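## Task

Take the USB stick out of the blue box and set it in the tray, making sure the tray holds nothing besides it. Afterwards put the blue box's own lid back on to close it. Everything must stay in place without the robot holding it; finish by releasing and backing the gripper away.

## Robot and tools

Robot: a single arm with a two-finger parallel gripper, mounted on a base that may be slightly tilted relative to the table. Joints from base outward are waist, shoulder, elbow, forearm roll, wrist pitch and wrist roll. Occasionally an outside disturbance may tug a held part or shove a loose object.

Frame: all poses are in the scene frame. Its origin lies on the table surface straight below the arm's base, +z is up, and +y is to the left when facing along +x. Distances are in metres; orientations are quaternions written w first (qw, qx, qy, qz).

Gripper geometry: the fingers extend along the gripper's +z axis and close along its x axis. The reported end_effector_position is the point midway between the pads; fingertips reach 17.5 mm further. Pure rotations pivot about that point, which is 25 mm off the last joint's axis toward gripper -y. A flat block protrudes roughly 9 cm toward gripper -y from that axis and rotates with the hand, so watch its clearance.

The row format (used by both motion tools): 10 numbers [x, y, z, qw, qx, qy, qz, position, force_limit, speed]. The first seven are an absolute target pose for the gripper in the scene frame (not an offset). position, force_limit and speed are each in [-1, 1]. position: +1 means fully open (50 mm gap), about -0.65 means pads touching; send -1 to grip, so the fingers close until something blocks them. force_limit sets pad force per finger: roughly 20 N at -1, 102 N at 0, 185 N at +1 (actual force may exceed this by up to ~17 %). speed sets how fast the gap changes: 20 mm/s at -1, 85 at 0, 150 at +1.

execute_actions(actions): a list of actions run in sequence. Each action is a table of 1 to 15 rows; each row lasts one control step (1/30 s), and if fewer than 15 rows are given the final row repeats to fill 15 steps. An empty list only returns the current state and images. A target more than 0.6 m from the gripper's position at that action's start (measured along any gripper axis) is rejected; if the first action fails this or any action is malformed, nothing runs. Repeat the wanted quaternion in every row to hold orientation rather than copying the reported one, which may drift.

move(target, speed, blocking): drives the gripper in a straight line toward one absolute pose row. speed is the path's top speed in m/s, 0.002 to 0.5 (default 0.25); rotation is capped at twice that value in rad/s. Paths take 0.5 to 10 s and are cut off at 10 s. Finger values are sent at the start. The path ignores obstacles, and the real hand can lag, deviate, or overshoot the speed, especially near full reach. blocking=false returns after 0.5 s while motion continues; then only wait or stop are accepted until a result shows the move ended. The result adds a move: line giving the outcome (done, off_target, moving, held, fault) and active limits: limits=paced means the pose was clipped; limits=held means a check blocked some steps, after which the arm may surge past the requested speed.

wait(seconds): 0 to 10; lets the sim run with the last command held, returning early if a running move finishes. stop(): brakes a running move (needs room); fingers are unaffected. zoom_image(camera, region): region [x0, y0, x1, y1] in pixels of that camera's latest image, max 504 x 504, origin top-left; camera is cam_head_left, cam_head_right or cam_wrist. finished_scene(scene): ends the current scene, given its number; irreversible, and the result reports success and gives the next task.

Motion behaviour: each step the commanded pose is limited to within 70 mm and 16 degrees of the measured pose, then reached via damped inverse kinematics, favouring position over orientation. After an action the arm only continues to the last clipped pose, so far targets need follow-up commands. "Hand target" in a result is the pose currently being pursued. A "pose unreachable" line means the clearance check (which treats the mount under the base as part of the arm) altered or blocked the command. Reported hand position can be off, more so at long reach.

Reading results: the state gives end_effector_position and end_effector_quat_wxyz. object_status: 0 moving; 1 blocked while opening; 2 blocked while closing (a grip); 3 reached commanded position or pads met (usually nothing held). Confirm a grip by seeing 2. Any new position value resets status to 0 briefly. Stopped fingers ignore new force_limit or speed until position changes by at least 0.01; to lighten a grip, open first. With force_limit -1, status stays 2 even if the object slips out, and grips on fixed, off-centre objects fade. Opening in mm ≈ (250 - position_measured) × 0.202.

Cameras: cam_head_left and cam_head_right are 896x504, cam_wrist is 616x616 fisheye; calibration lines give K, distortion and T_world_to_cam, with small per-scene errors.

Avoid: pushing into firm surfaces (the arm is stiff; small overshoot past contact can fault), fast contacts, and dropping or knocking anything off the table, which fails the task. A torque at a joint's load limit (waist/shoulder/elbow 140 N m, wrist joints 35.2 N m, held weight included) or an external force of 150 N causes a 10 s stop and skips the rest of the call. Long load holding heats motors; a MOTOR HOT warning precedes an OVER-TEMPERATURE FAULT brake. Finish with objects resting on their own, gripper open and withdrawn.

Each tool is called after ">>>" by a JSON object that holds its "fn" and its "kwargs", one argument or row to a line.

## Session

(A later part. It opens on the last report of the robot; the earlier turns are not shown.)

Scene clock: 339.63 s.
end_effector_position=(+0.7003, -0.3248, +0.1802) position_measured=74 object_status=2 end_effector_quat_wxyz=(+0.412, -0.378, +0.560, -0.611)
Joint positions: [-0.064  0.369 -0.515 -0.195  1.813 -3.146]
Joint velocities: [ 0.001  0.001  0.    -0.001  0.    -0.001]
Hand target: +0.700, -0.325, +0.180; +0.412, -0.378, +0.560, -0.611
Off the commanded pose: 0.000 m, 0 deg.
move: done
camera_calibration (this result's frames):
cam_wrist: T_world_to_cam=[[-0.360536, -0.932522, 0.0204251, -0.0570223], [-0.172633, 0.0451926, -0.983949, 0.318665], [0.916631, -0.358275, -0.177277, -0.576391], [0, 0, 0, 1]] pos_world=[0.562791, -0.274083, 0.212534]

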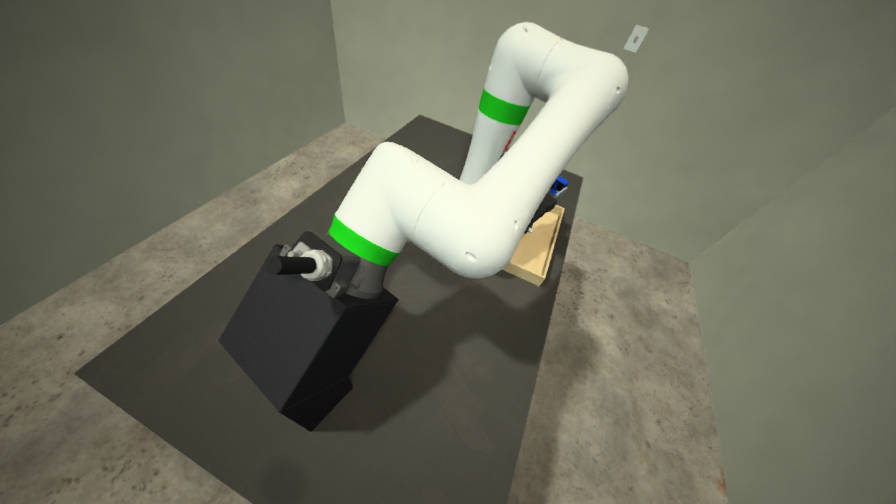

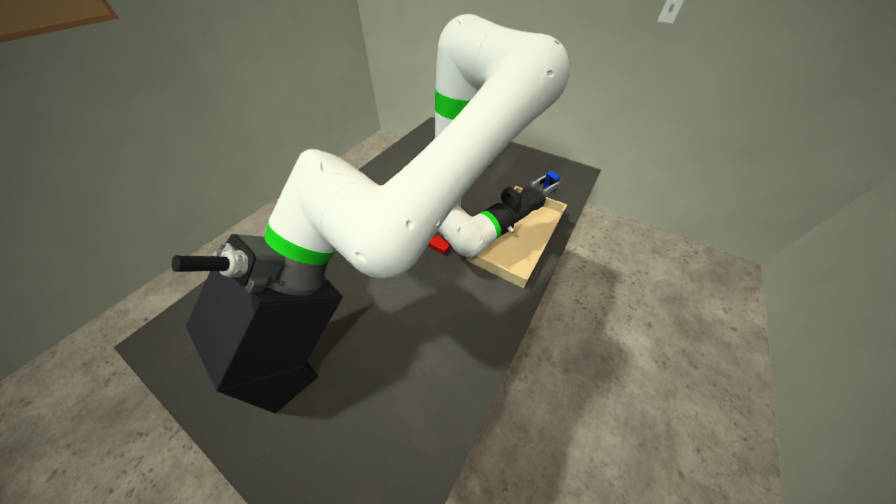

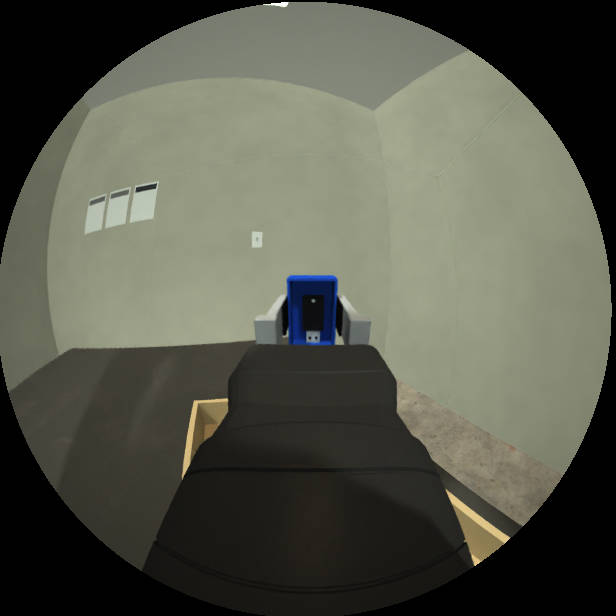

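>>> {"fn": "move", "kwargs": {
  "target": [0.70, -0.325, 0.19, -0.4376, 0.3481, -0.5161, 0.6488, -1, 0, 0],
  "speed": 0.15
}}

Scene clock: 356.63 s.
end_effector_position=(+0.6984, -0.3266, +0.1899) position_measured=74 object_status=2 end_effector_quat_wxyz=(-0.430, +0.353, -0.527, +0.643)
Joint positions: [-0.069  0.437 -0.45  -0.2    1.926 -3.151]
Joint velocities: [ 0.001  0.001  0.    -0.     0.     0.   ]
Hand target: +0.698, -0.327, +0.190; -0.430, +0.353, -0.527, +0.643
Off the commanded pose: 0.002 m, 2 deg.
FORCE FAULT: contact force on the arm reached its limit, and the arm stopped for 10 seconds. The contact can be on any part of the arm, not only on its tool. That time counts as 20 of the actions that you can send in this scene. The arm's remaining commands of this call were not run. The arm holds still and accepts commands again. Move the arm away from the contact; if what it grips holds it there, let go first. Pushing or pulling that hard again can fault the arm again.
move: fault
camera_calibration (this result's frames):
cam_wrist: T_world_to_cam=[[-0.36944, -0.928973, 0.022879, -0.0526312], [-0.0716837, 0.00394287, -0.99742, 0.246479], [0.926486, -0.370126, -0.0680488, -0.605019], [0, 0, 0, 1]] pos_world=[0.558766, -0.273798, 0.205877]

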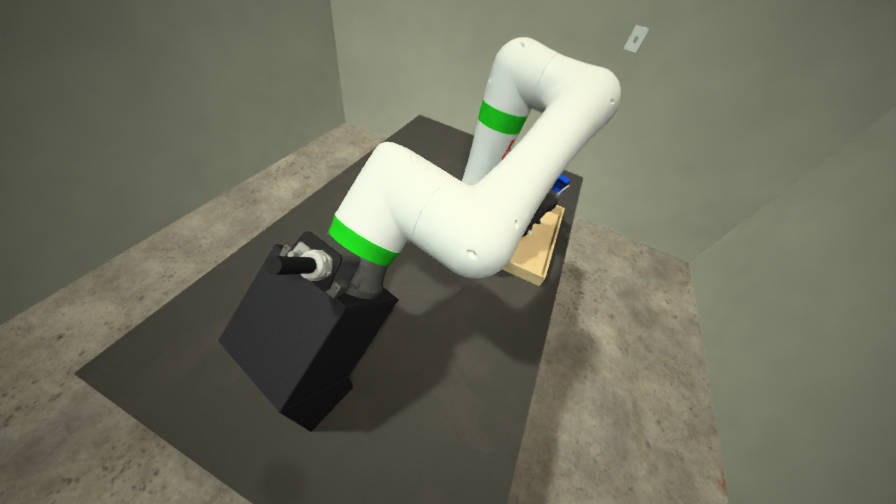

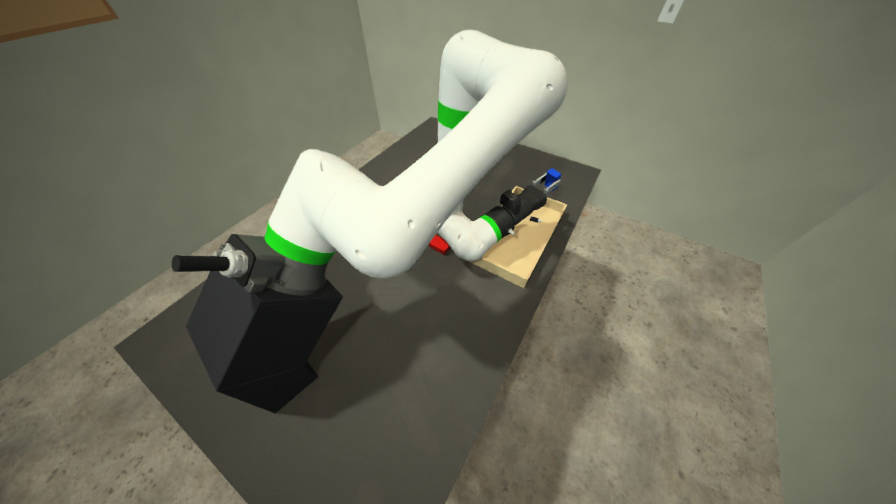

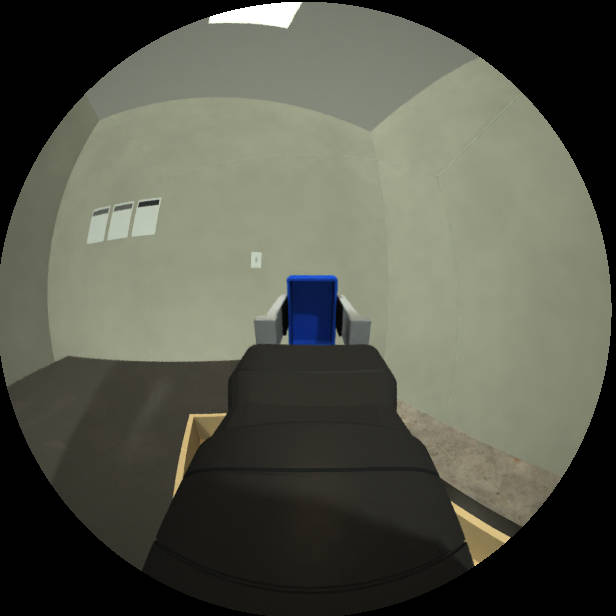

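>>> {"fn": "move", "kwargs": {
  "target": [0.68, -0.32, 0.25, -0.2796, 0.4843, -0.7179, 0.4145, -1, 0, 0],
  "speed": 0.25
}}

>>> {"fn": "move", "kwargs": {
  "target": [0.64, -0.26, 0.20, 0, 0.5592, -0.8290, 0, -1, 0, 0],
  "speed": 0.3
}}

Scene clock: 363.67 s.
end_effector_position=(+0.6797, -0.3203, +0.2493) position_measured=74 object_status=2 end_effector_quat_wxyz=(+0.279, -0.484, +0.718, -0.415)
Joint positions: [-0.073 -0.505 -0.749 -0.317  0.579 -2.951]
Joint velocities: [ 0.001 -0.001  0.002 -0.006 -0.003  0.005]
Hand target: +0.680, -0.320, +0.249; +0.279, -0.484, +0.718, -0.415
Off the commanded pose: 0.001 m, 0 deg.
move: done
camera_calibration (this result's frames):
cam_wrist: T_world_to_cam=[[-0.3525, -0.935773, 0.0085242, -0.0651544], [-0.666293, 0.244572, -0.704442, 0.712572], [0.657113, -0.253996, -0.70971, -0.201142], [0, 0, 0, 1]] pos_world=[0.583988, -0.286334, 0.359768]

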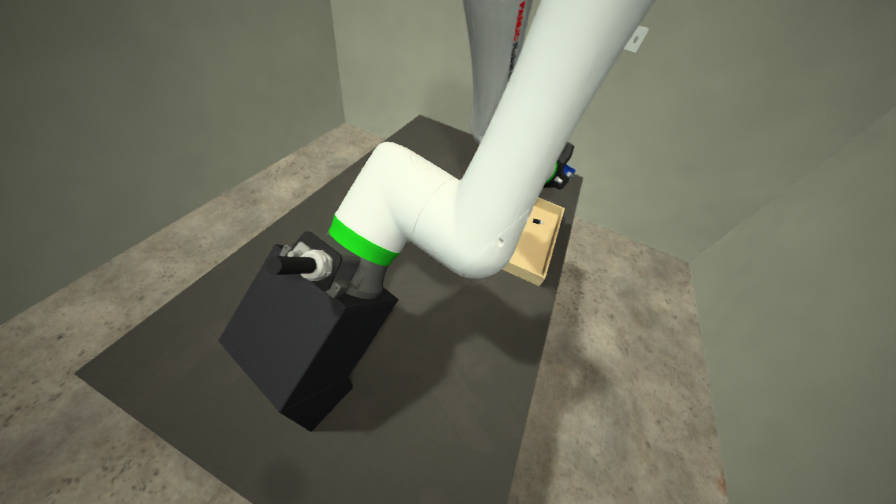

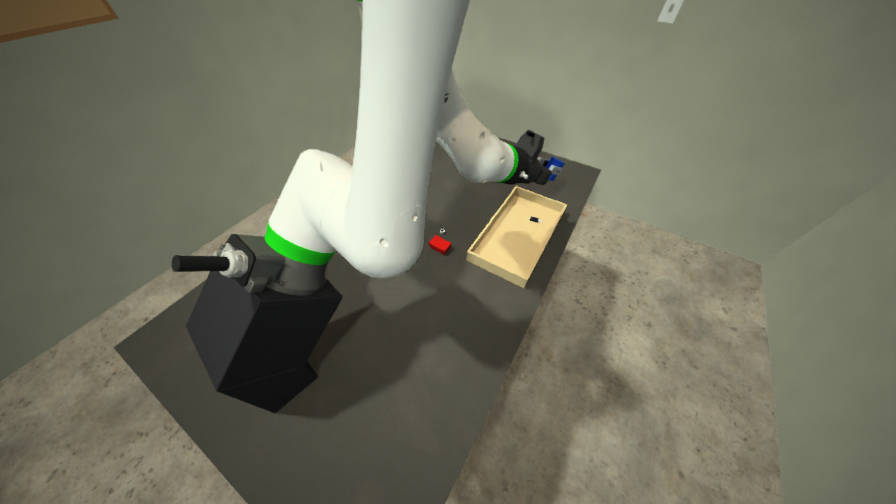

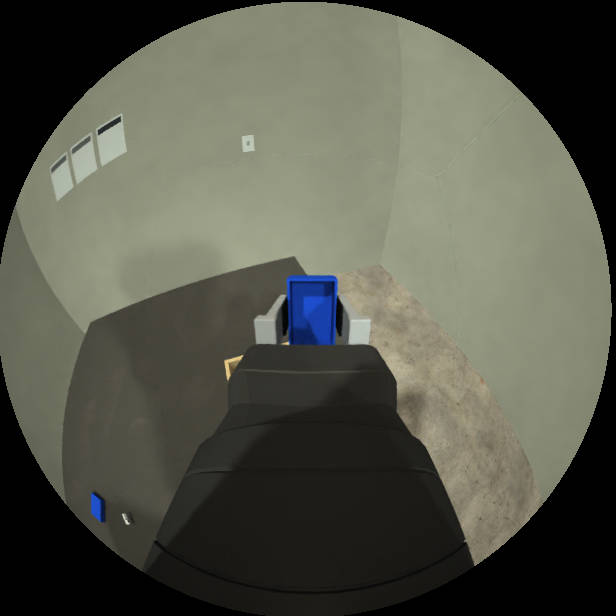

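Scene clock: 365.80 s.
end_effector_position=(+0.6402, -0.2598, +0.1999) position_measured=74 object_status=2 end_effector_quat_wxyz=(+0.000, -0.559, +0.829, +0.000)
Joint positions: [-0.034 -0.434 -0.228  0.059 -0.938 -3.389]
Joint velocities: [-0.002  0.001  0.001 -0.001  0.    -0.   ]
Hand target: +0.640, -0.260, +0.200; +0.000, -0.559, +0.829, +0.000
Off the commanded pose: 0.000 m, 0 deg.
move: done
camera_calibration (this result's frames):
cam_wrist: T_world_to_cam=[[-0.356267, -0.934229, -0.0170067, -0.0141457], [-0.903307, 0.339705, 0.261988, 0.619881], [-0.238979, 0.1087, -0.964921, 0.524083], [0, 0, 0, 1]] pos_world=[0.680148, -0.28076, 0.343058]

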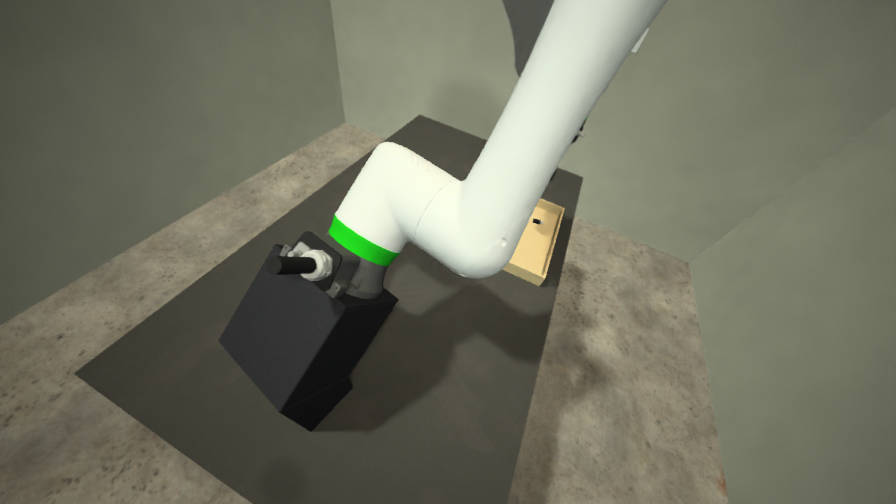

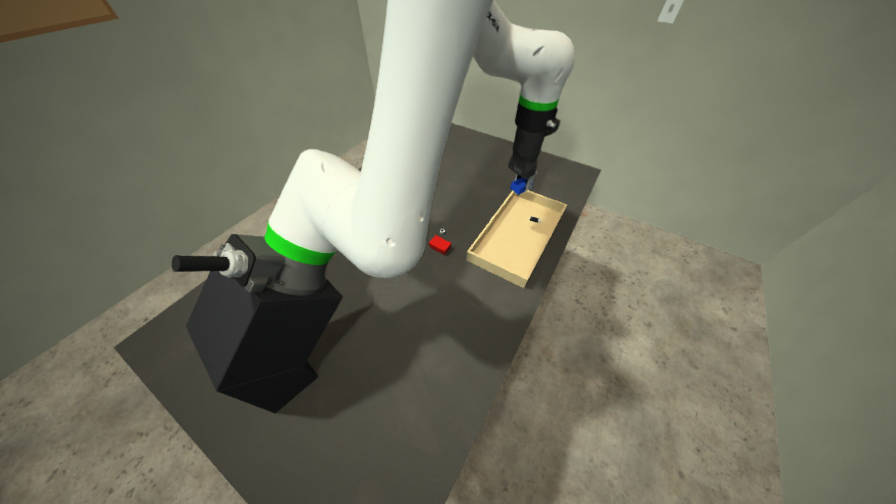

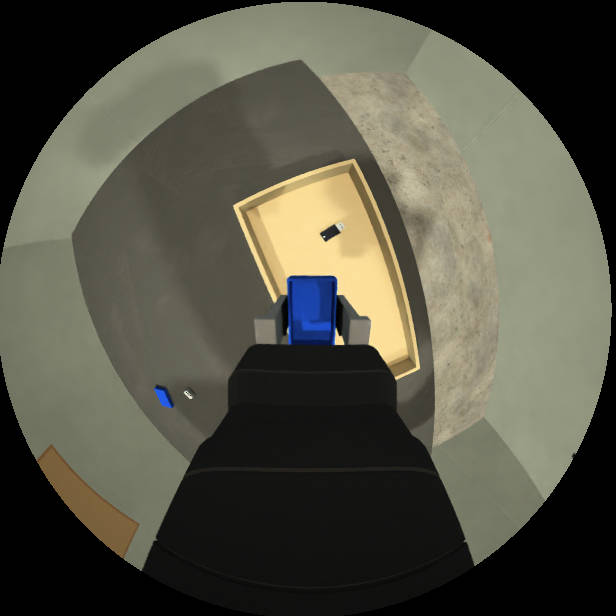

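>>> {"fn": "move", "kwargs": {
  "target": [0.61, -0.07, 0.15, 0, 0.9833, -0.1822, 0, -1, 0, 0],
  "speed": 0.35
}}

>>> {"fn": "move", "kwargs": {
  "target": [0.58, 0.12, 0.07, 0, 0.8166, 0.5771, 0, -1, 0, 0],
  "speed": 0.35
}}

Scene clock: 378.53 s.
end_effector_position=(+0.6095, -0.0698, +0.1505) position_measured=74 object_status=2 end_effector_quat_wxyz=(+0.000, +0.983, -0.182, -0.000)
Joint positions: [ 0.473 -0.5   -0.577  0.578 -0.829 -2.542]
Joint velocities: [-0.001 -0.001  0.    -0.     0.     0.002]
Hand target: +0.610, -0.070, +0.151; +0.000, +0.983, -0.182, -0.000
Off the commanded pose: 0.001 m, 0 deg.
move: done
camera_calibration (this result's frames):
cam_wrist: T_world_to_cam=[[0.94061, -0.339085, -0.0165758, -0.597397], [-0.323185, -0.909316, 0.2621, 0.0998276], [-0.103947, -0.241177, -0.964898, 0.341696], [0, 0, 0, 1]] pos_world=[0.629699, -0.0293845, 0.293635]

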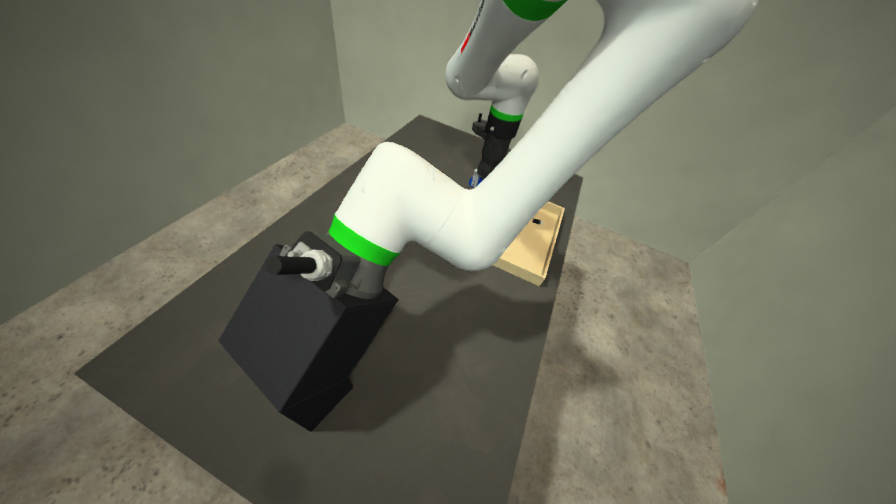

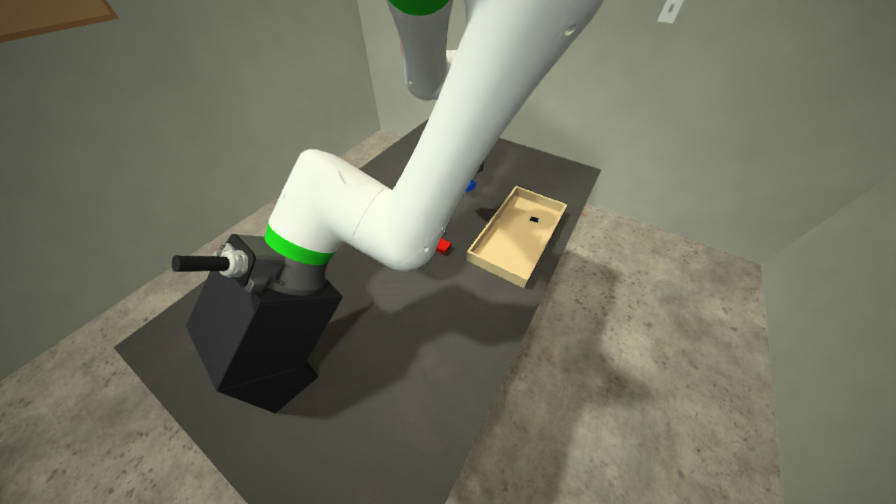

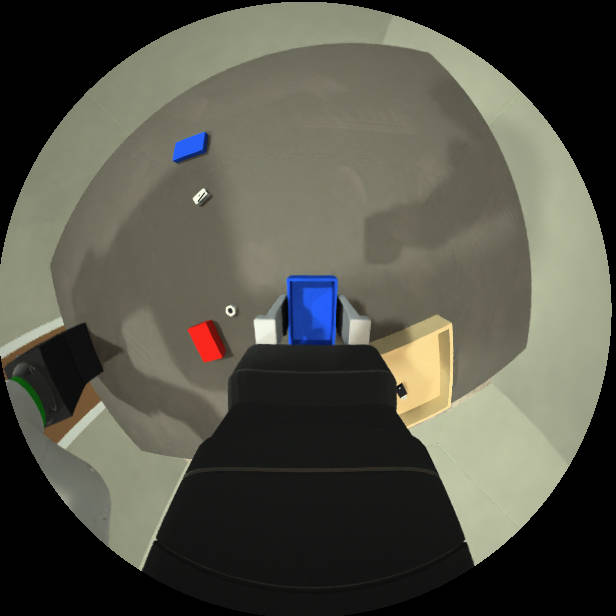

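Scene clock: 381.20 s.
end_effector_position=(+0.5794, +0.1199, +0.0706) position_measured=74 object_status=2 end_effector_quat_wxyz=(-0.000, +0.816, +0.577, -0.000)
Joint positions: [ 0.784 -0.161 -0.612  0.969 -0.771 -1.614]
Joint velocities: [-0.002 -0.002  0.    -0.001 -0.001 -0.001]
Hand target: +0.579, +0.120, +0.071; -0.000, +0.816, +0.577, -0.000
Off the commanded pose: 0.001 m, 0 deg.
move: done
camera_calibration (this result's frames):
cam_wrist: T_world_to_cam=[[0.315086, 0.948918, -0.0165633, -0.298076], [0.917296, -0.300016, 0.261835, -0.508214], [0.243491, -0.0976941, -0.964971, 0.0886949], [0, 0, 0, 1]] pos_world=[0.538506, 0.139042, 0.213719]

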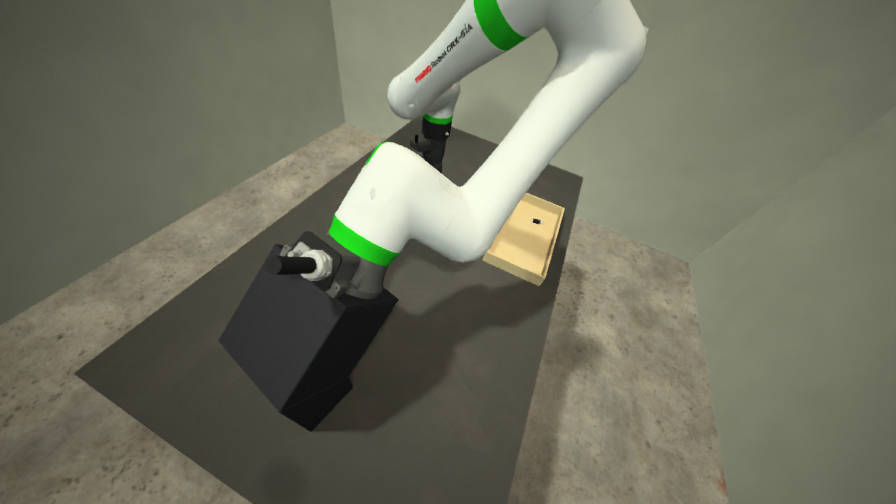

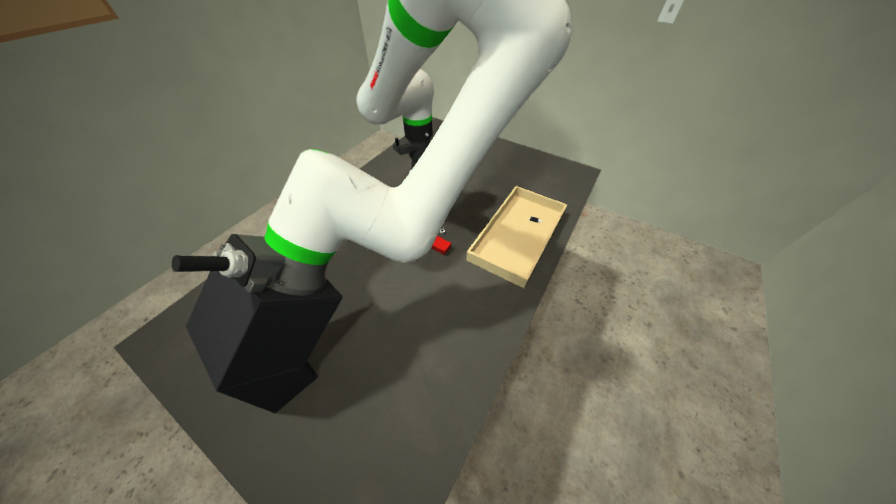

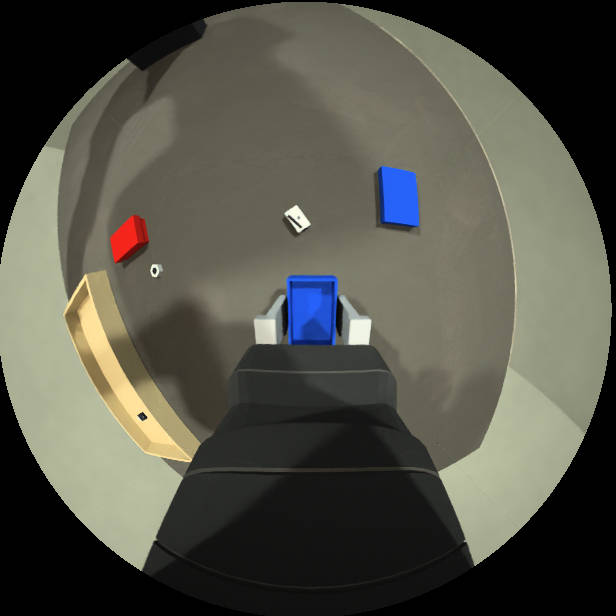

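>>> {"fn": "move", "kwargs": {
  "target": [0.58, 0.12, 0.0285, 0, 0.8166, 0.5771, 0, -1, 0, 0],
  "speed": 0.05
}}

>>> {"fn": "move", "kwargs": {
  "target": [0.58, 0.12, 0.0285, 0, 0.8166, 0.5771, 0, 1, 0, 0.5],
  "speed": 0.05
}}

>>> {"fn": "move", "kwargs": {
  "target": [0.58, 0.12, 0.10, 0, 0.8166, 0.5771, 0, 1, 0, 0.5],
  "speed": 0.15
}}

Scene clock: 387.97 s.
end_effector_position=(+0.5797, +0.1200, +0.0285) position_measured=74 object_status=2 end_effector_quat_wxyz=(-0.000, +0.817, +0.577, -0.000)
Joint positions: [ 0.7   -0.079 -0.614  1.046 -0.664 -1.663]
Joint velocities: [-0.002  0.     0.    -0.     0.     0.   ]
Hand target: +0.580, +0.120, +0.029; -0.000, +0.817, +0.577, -0.000
Off the commanded pose: 0.000 m, 0 deg.
move: done
camera_calibration (this result's frames):
cam_wrist: T_world_to_cam=[[0.315616, 0.948742, -0.0165955, -0.299321], [0.91718, -0.300539, 0.261645, -0.497367], [0.243246, -0.0978002, -0.965022, 0.0481967], [0, 0, 0, 1]] pos_world=[0.538922, 0.139214, 0.171677]

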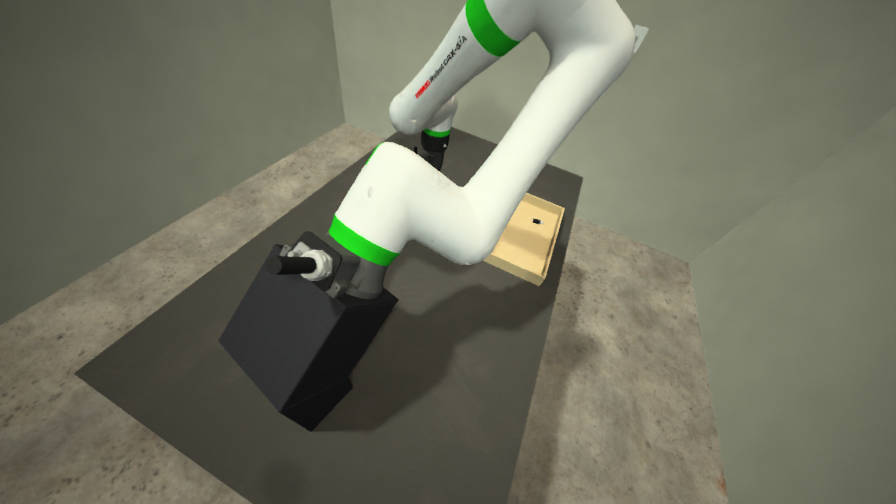

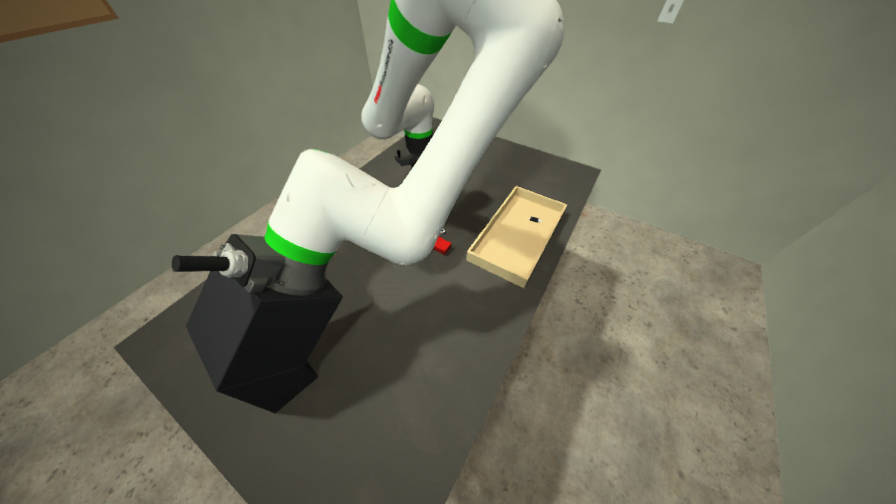

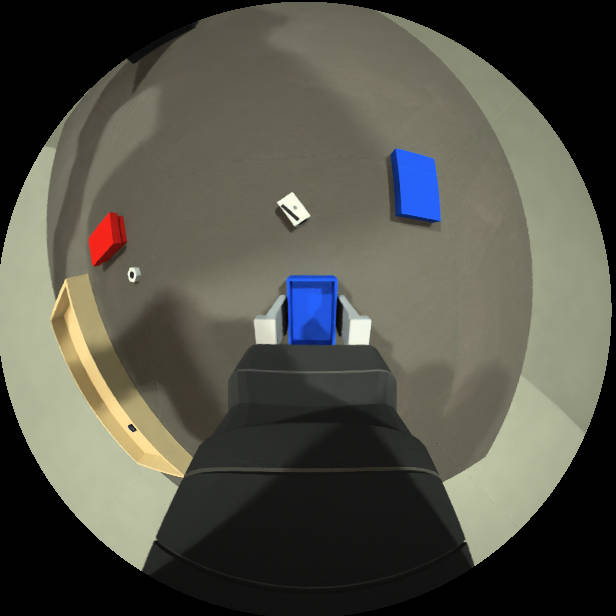

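Scene clock: 388.67 s.
end_effector_position=(+0.5800, +0.1200, +0.0285) position_measured=3 object_status=3 end_effector_quat_wxyz=(-0.000, +0.817, +0.577, -0.000)
Joint positions: [ 0.7   -0.078 -0.614  1.046 -0.664 -1.664]
Joint velocities: [-0.001 -0.001 -0.     0.     0.    -0.   ]
Hand target: +0.580, +0.120, +0.028; -0.000, +0.817, +0.577, -0.000
Off the commanded pose: 0.000 m, 0 deg.
move: done
camera_calibration (this result's frames):
cam_wrist: T_world_to_cam=[[0.315595, 0.948749, -0.0165839, -0.299349], [0.917085, -0.300481, 0.262044, -0.497577], [0.243631, -0.0979084, -0.964914, 0.0478823], [0, 0, 0, 1]] pos_world=[0.539128, 0.139183, 0.171625]

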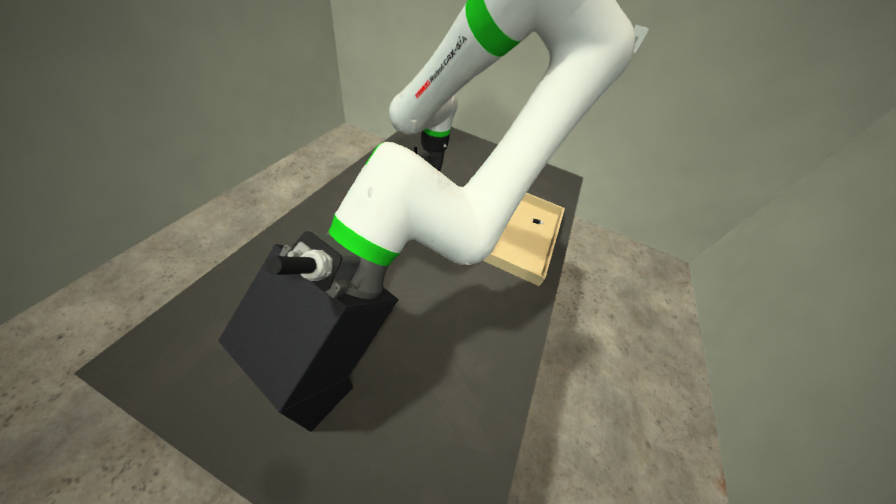

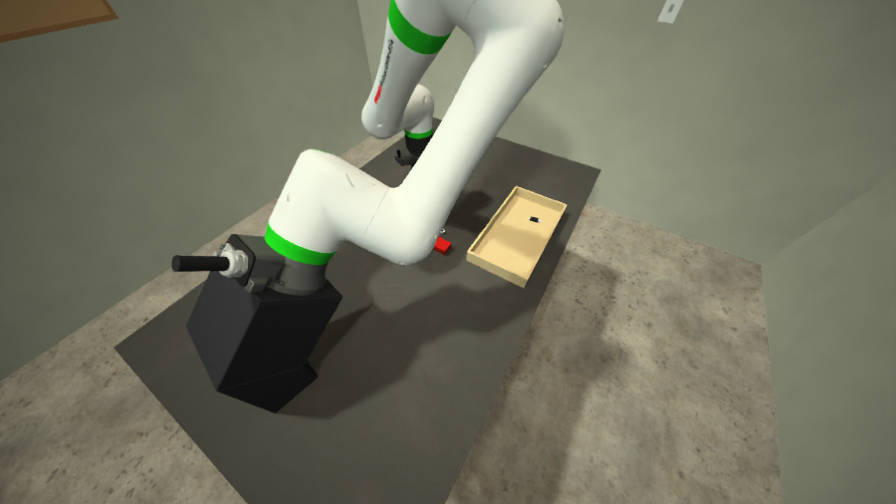

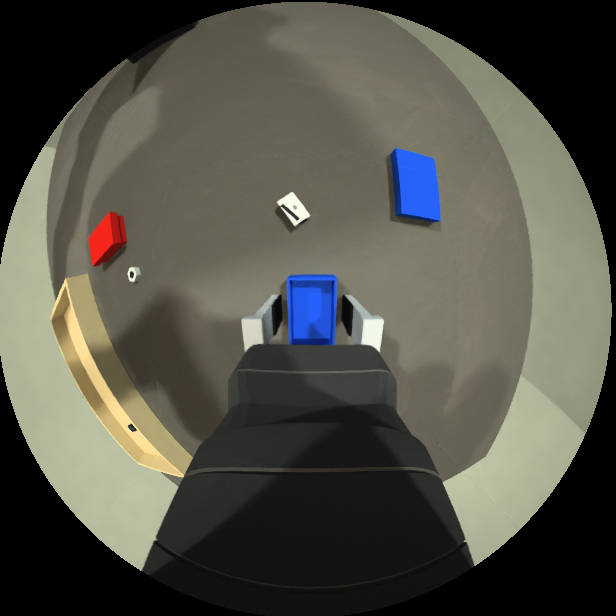

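Scene clock: 389.50 s.
end_effector_position=(+0.5802, +0.1199, +0.0999) position_measured=3 object_status=3 end_effector_quat_wxyz=(+0.000, +0.817, +0.577, +0.000)
Joint positions: [ 0.843 -0.213 -0.603  0.929 -0.851 -1.59 ]
Joint velocities: [-0.001 -0.001  0.     0.001  0.001 -0.001]
Hand target: +0.580, +0.120, +0.100; +0.000, +0.817, +0.577, +0.000
Off the commanded pose: 0.000 m, 0 deg.
move: done
camera_calibration (this result's frames):
cam_wrist: T_world_to_cam=[[0.315343, 0.948829, -0.016796, -0.297955], [0.917073, -0.300143, 0.26247, -0.516559], [0.243998, -0.0981713, -0.964794, 0.116489], [0, 0, 0, 1]] pos_world=[0.539257, 0.139102, 0.242965]

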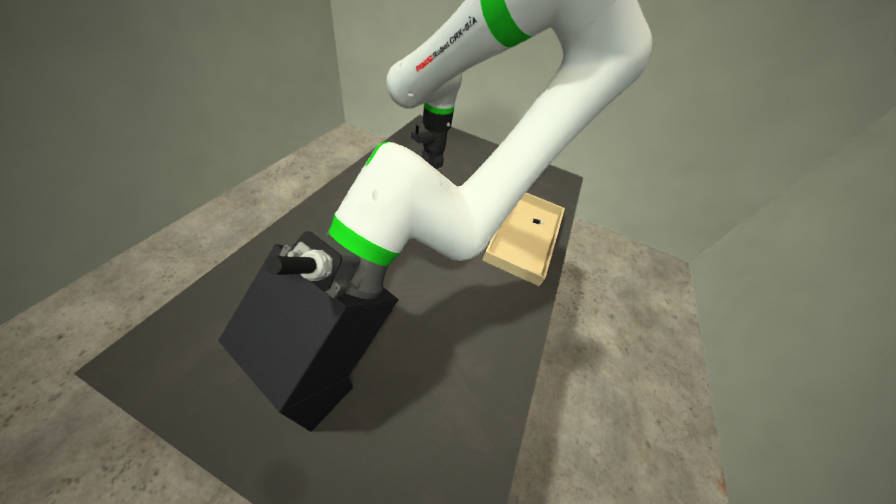

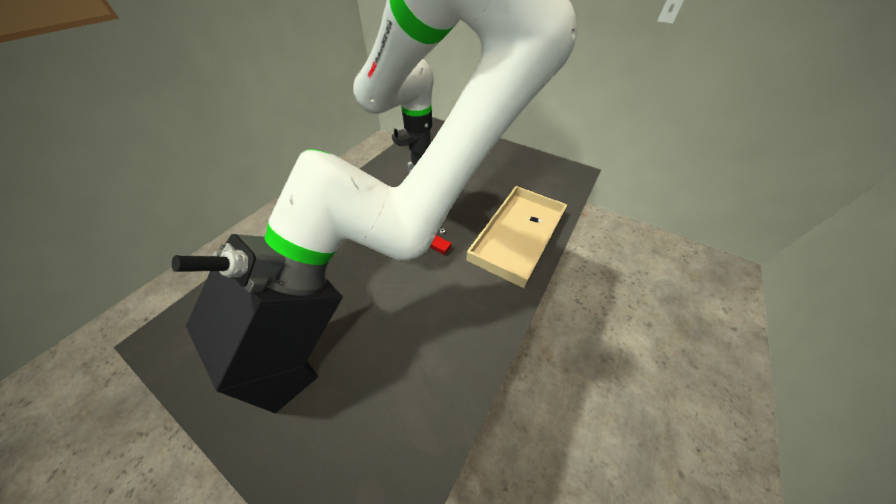

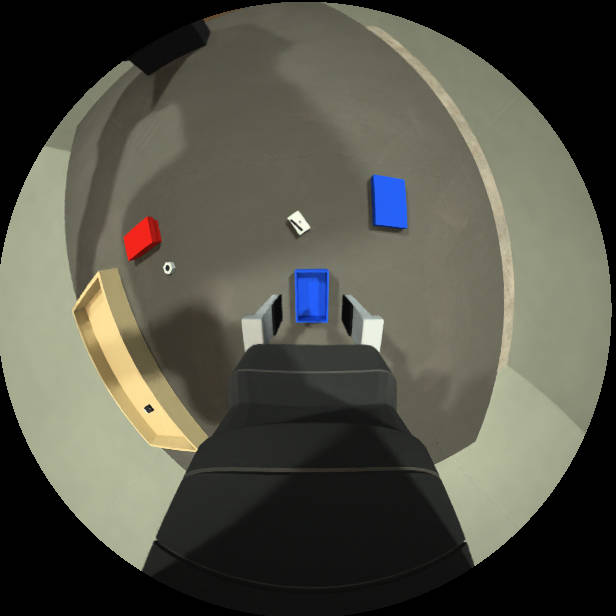

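>>> {"fn": "zoom_image", "kwargs": {
  "camera": "cam_wrist",
  "region": [220, 180, 400, 360]
}}

>>> {"fn": "move", "kwargs": {
  "target": [0.50, 0.25, 0.10, 0, 0.8166, 0.5771, 0, 1, 0, 0.5],
  "speed": 0.3
}}

>>> {"fn": "zoom_image", "kwargs": {
  "camera": "cam_wrist",
  "region": [220, 180, 400, 360]
}}

Region (220, 180, 400, 360) of cam_wrist's 616x616 image, scaled by 2.800, with more detail than that image has.

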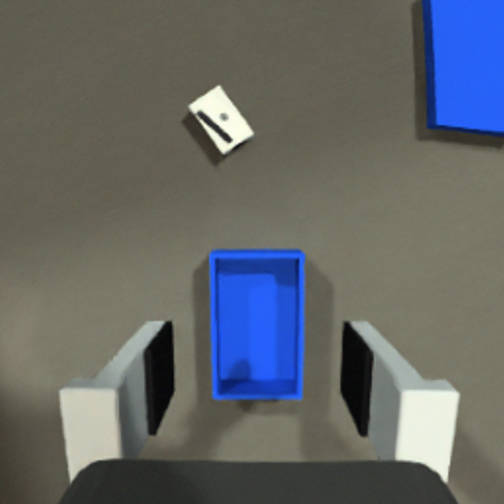

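Scene clock: 394.23 s.
end_effector_position=(+0.4997, +0.2494, +0.1003) position_measured=3 object_status=3 end_effector_quat_wxyz=(+0.000, +0.817, +0.577, -0.000)
Joint positions: [ 1.115 -0.055 -0.667  1.054 -0.932 -1.996]
Joint velocities: [-0.001  0.001  0.001 -0.     0.     0.001]
Hand target: +0.500, +0.249, +0.100; +0.000, +0.817, +0.577, -0.000
Off the commanded pose: 0.001 m, 0 deg.
move: done
camera_calibration (this result's frames):
cam_wrist: T_world_to_cam=[[0.315298, 0.94884, -0.017009, -0.395431], [0.917165, -0.300072, 0.262231, -0.404002], [0.243711, -0.0982811, -0.964855, 0.149432], [0, 0, 0, 1]] pos_world=[0.458797, 0.268657, 0.243396]

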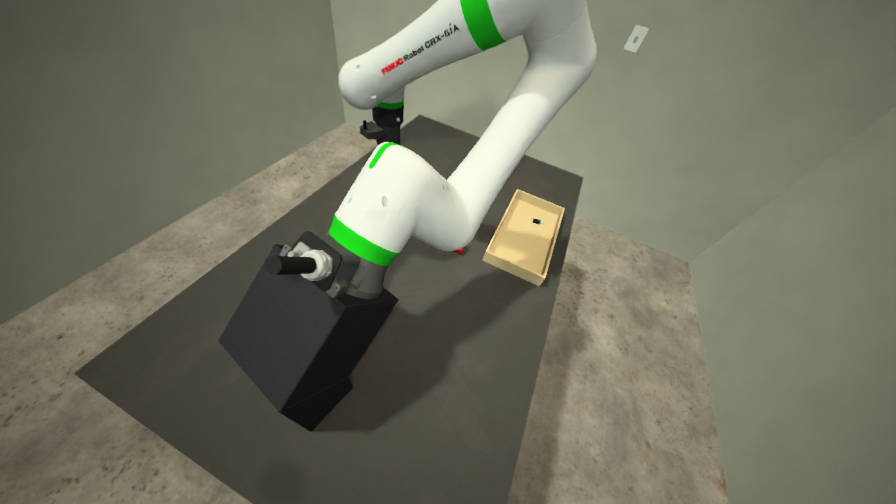

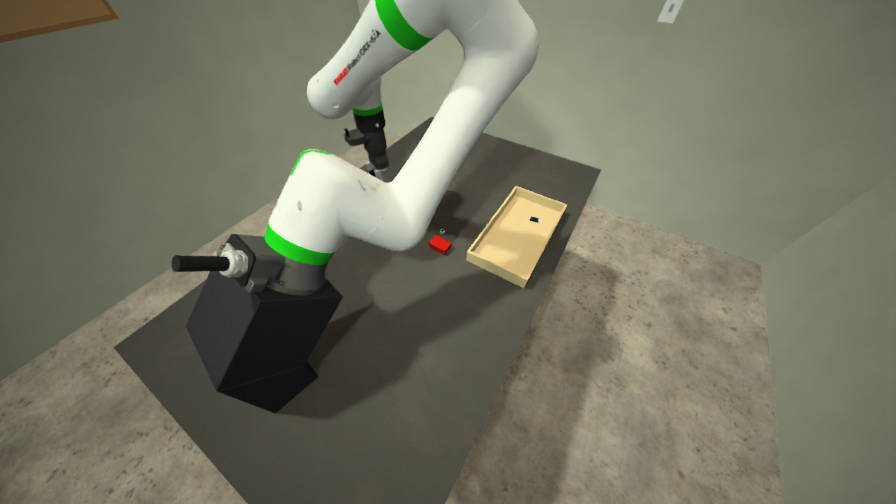

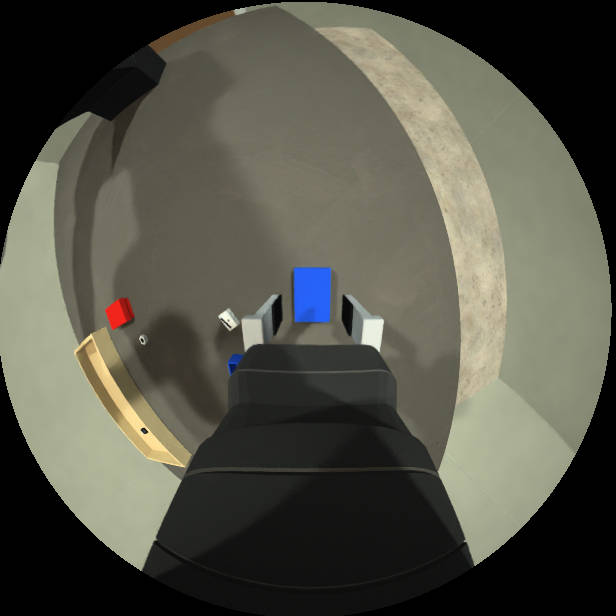

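Region (220, 180, 400, 360) of cam_wrist's 616x616 image, scaled by 2.800, with more detail than that image has.

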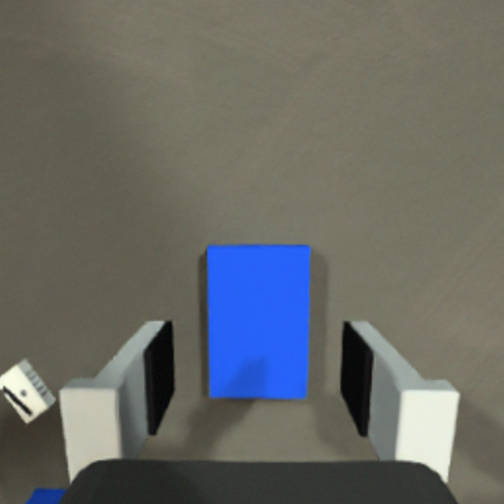

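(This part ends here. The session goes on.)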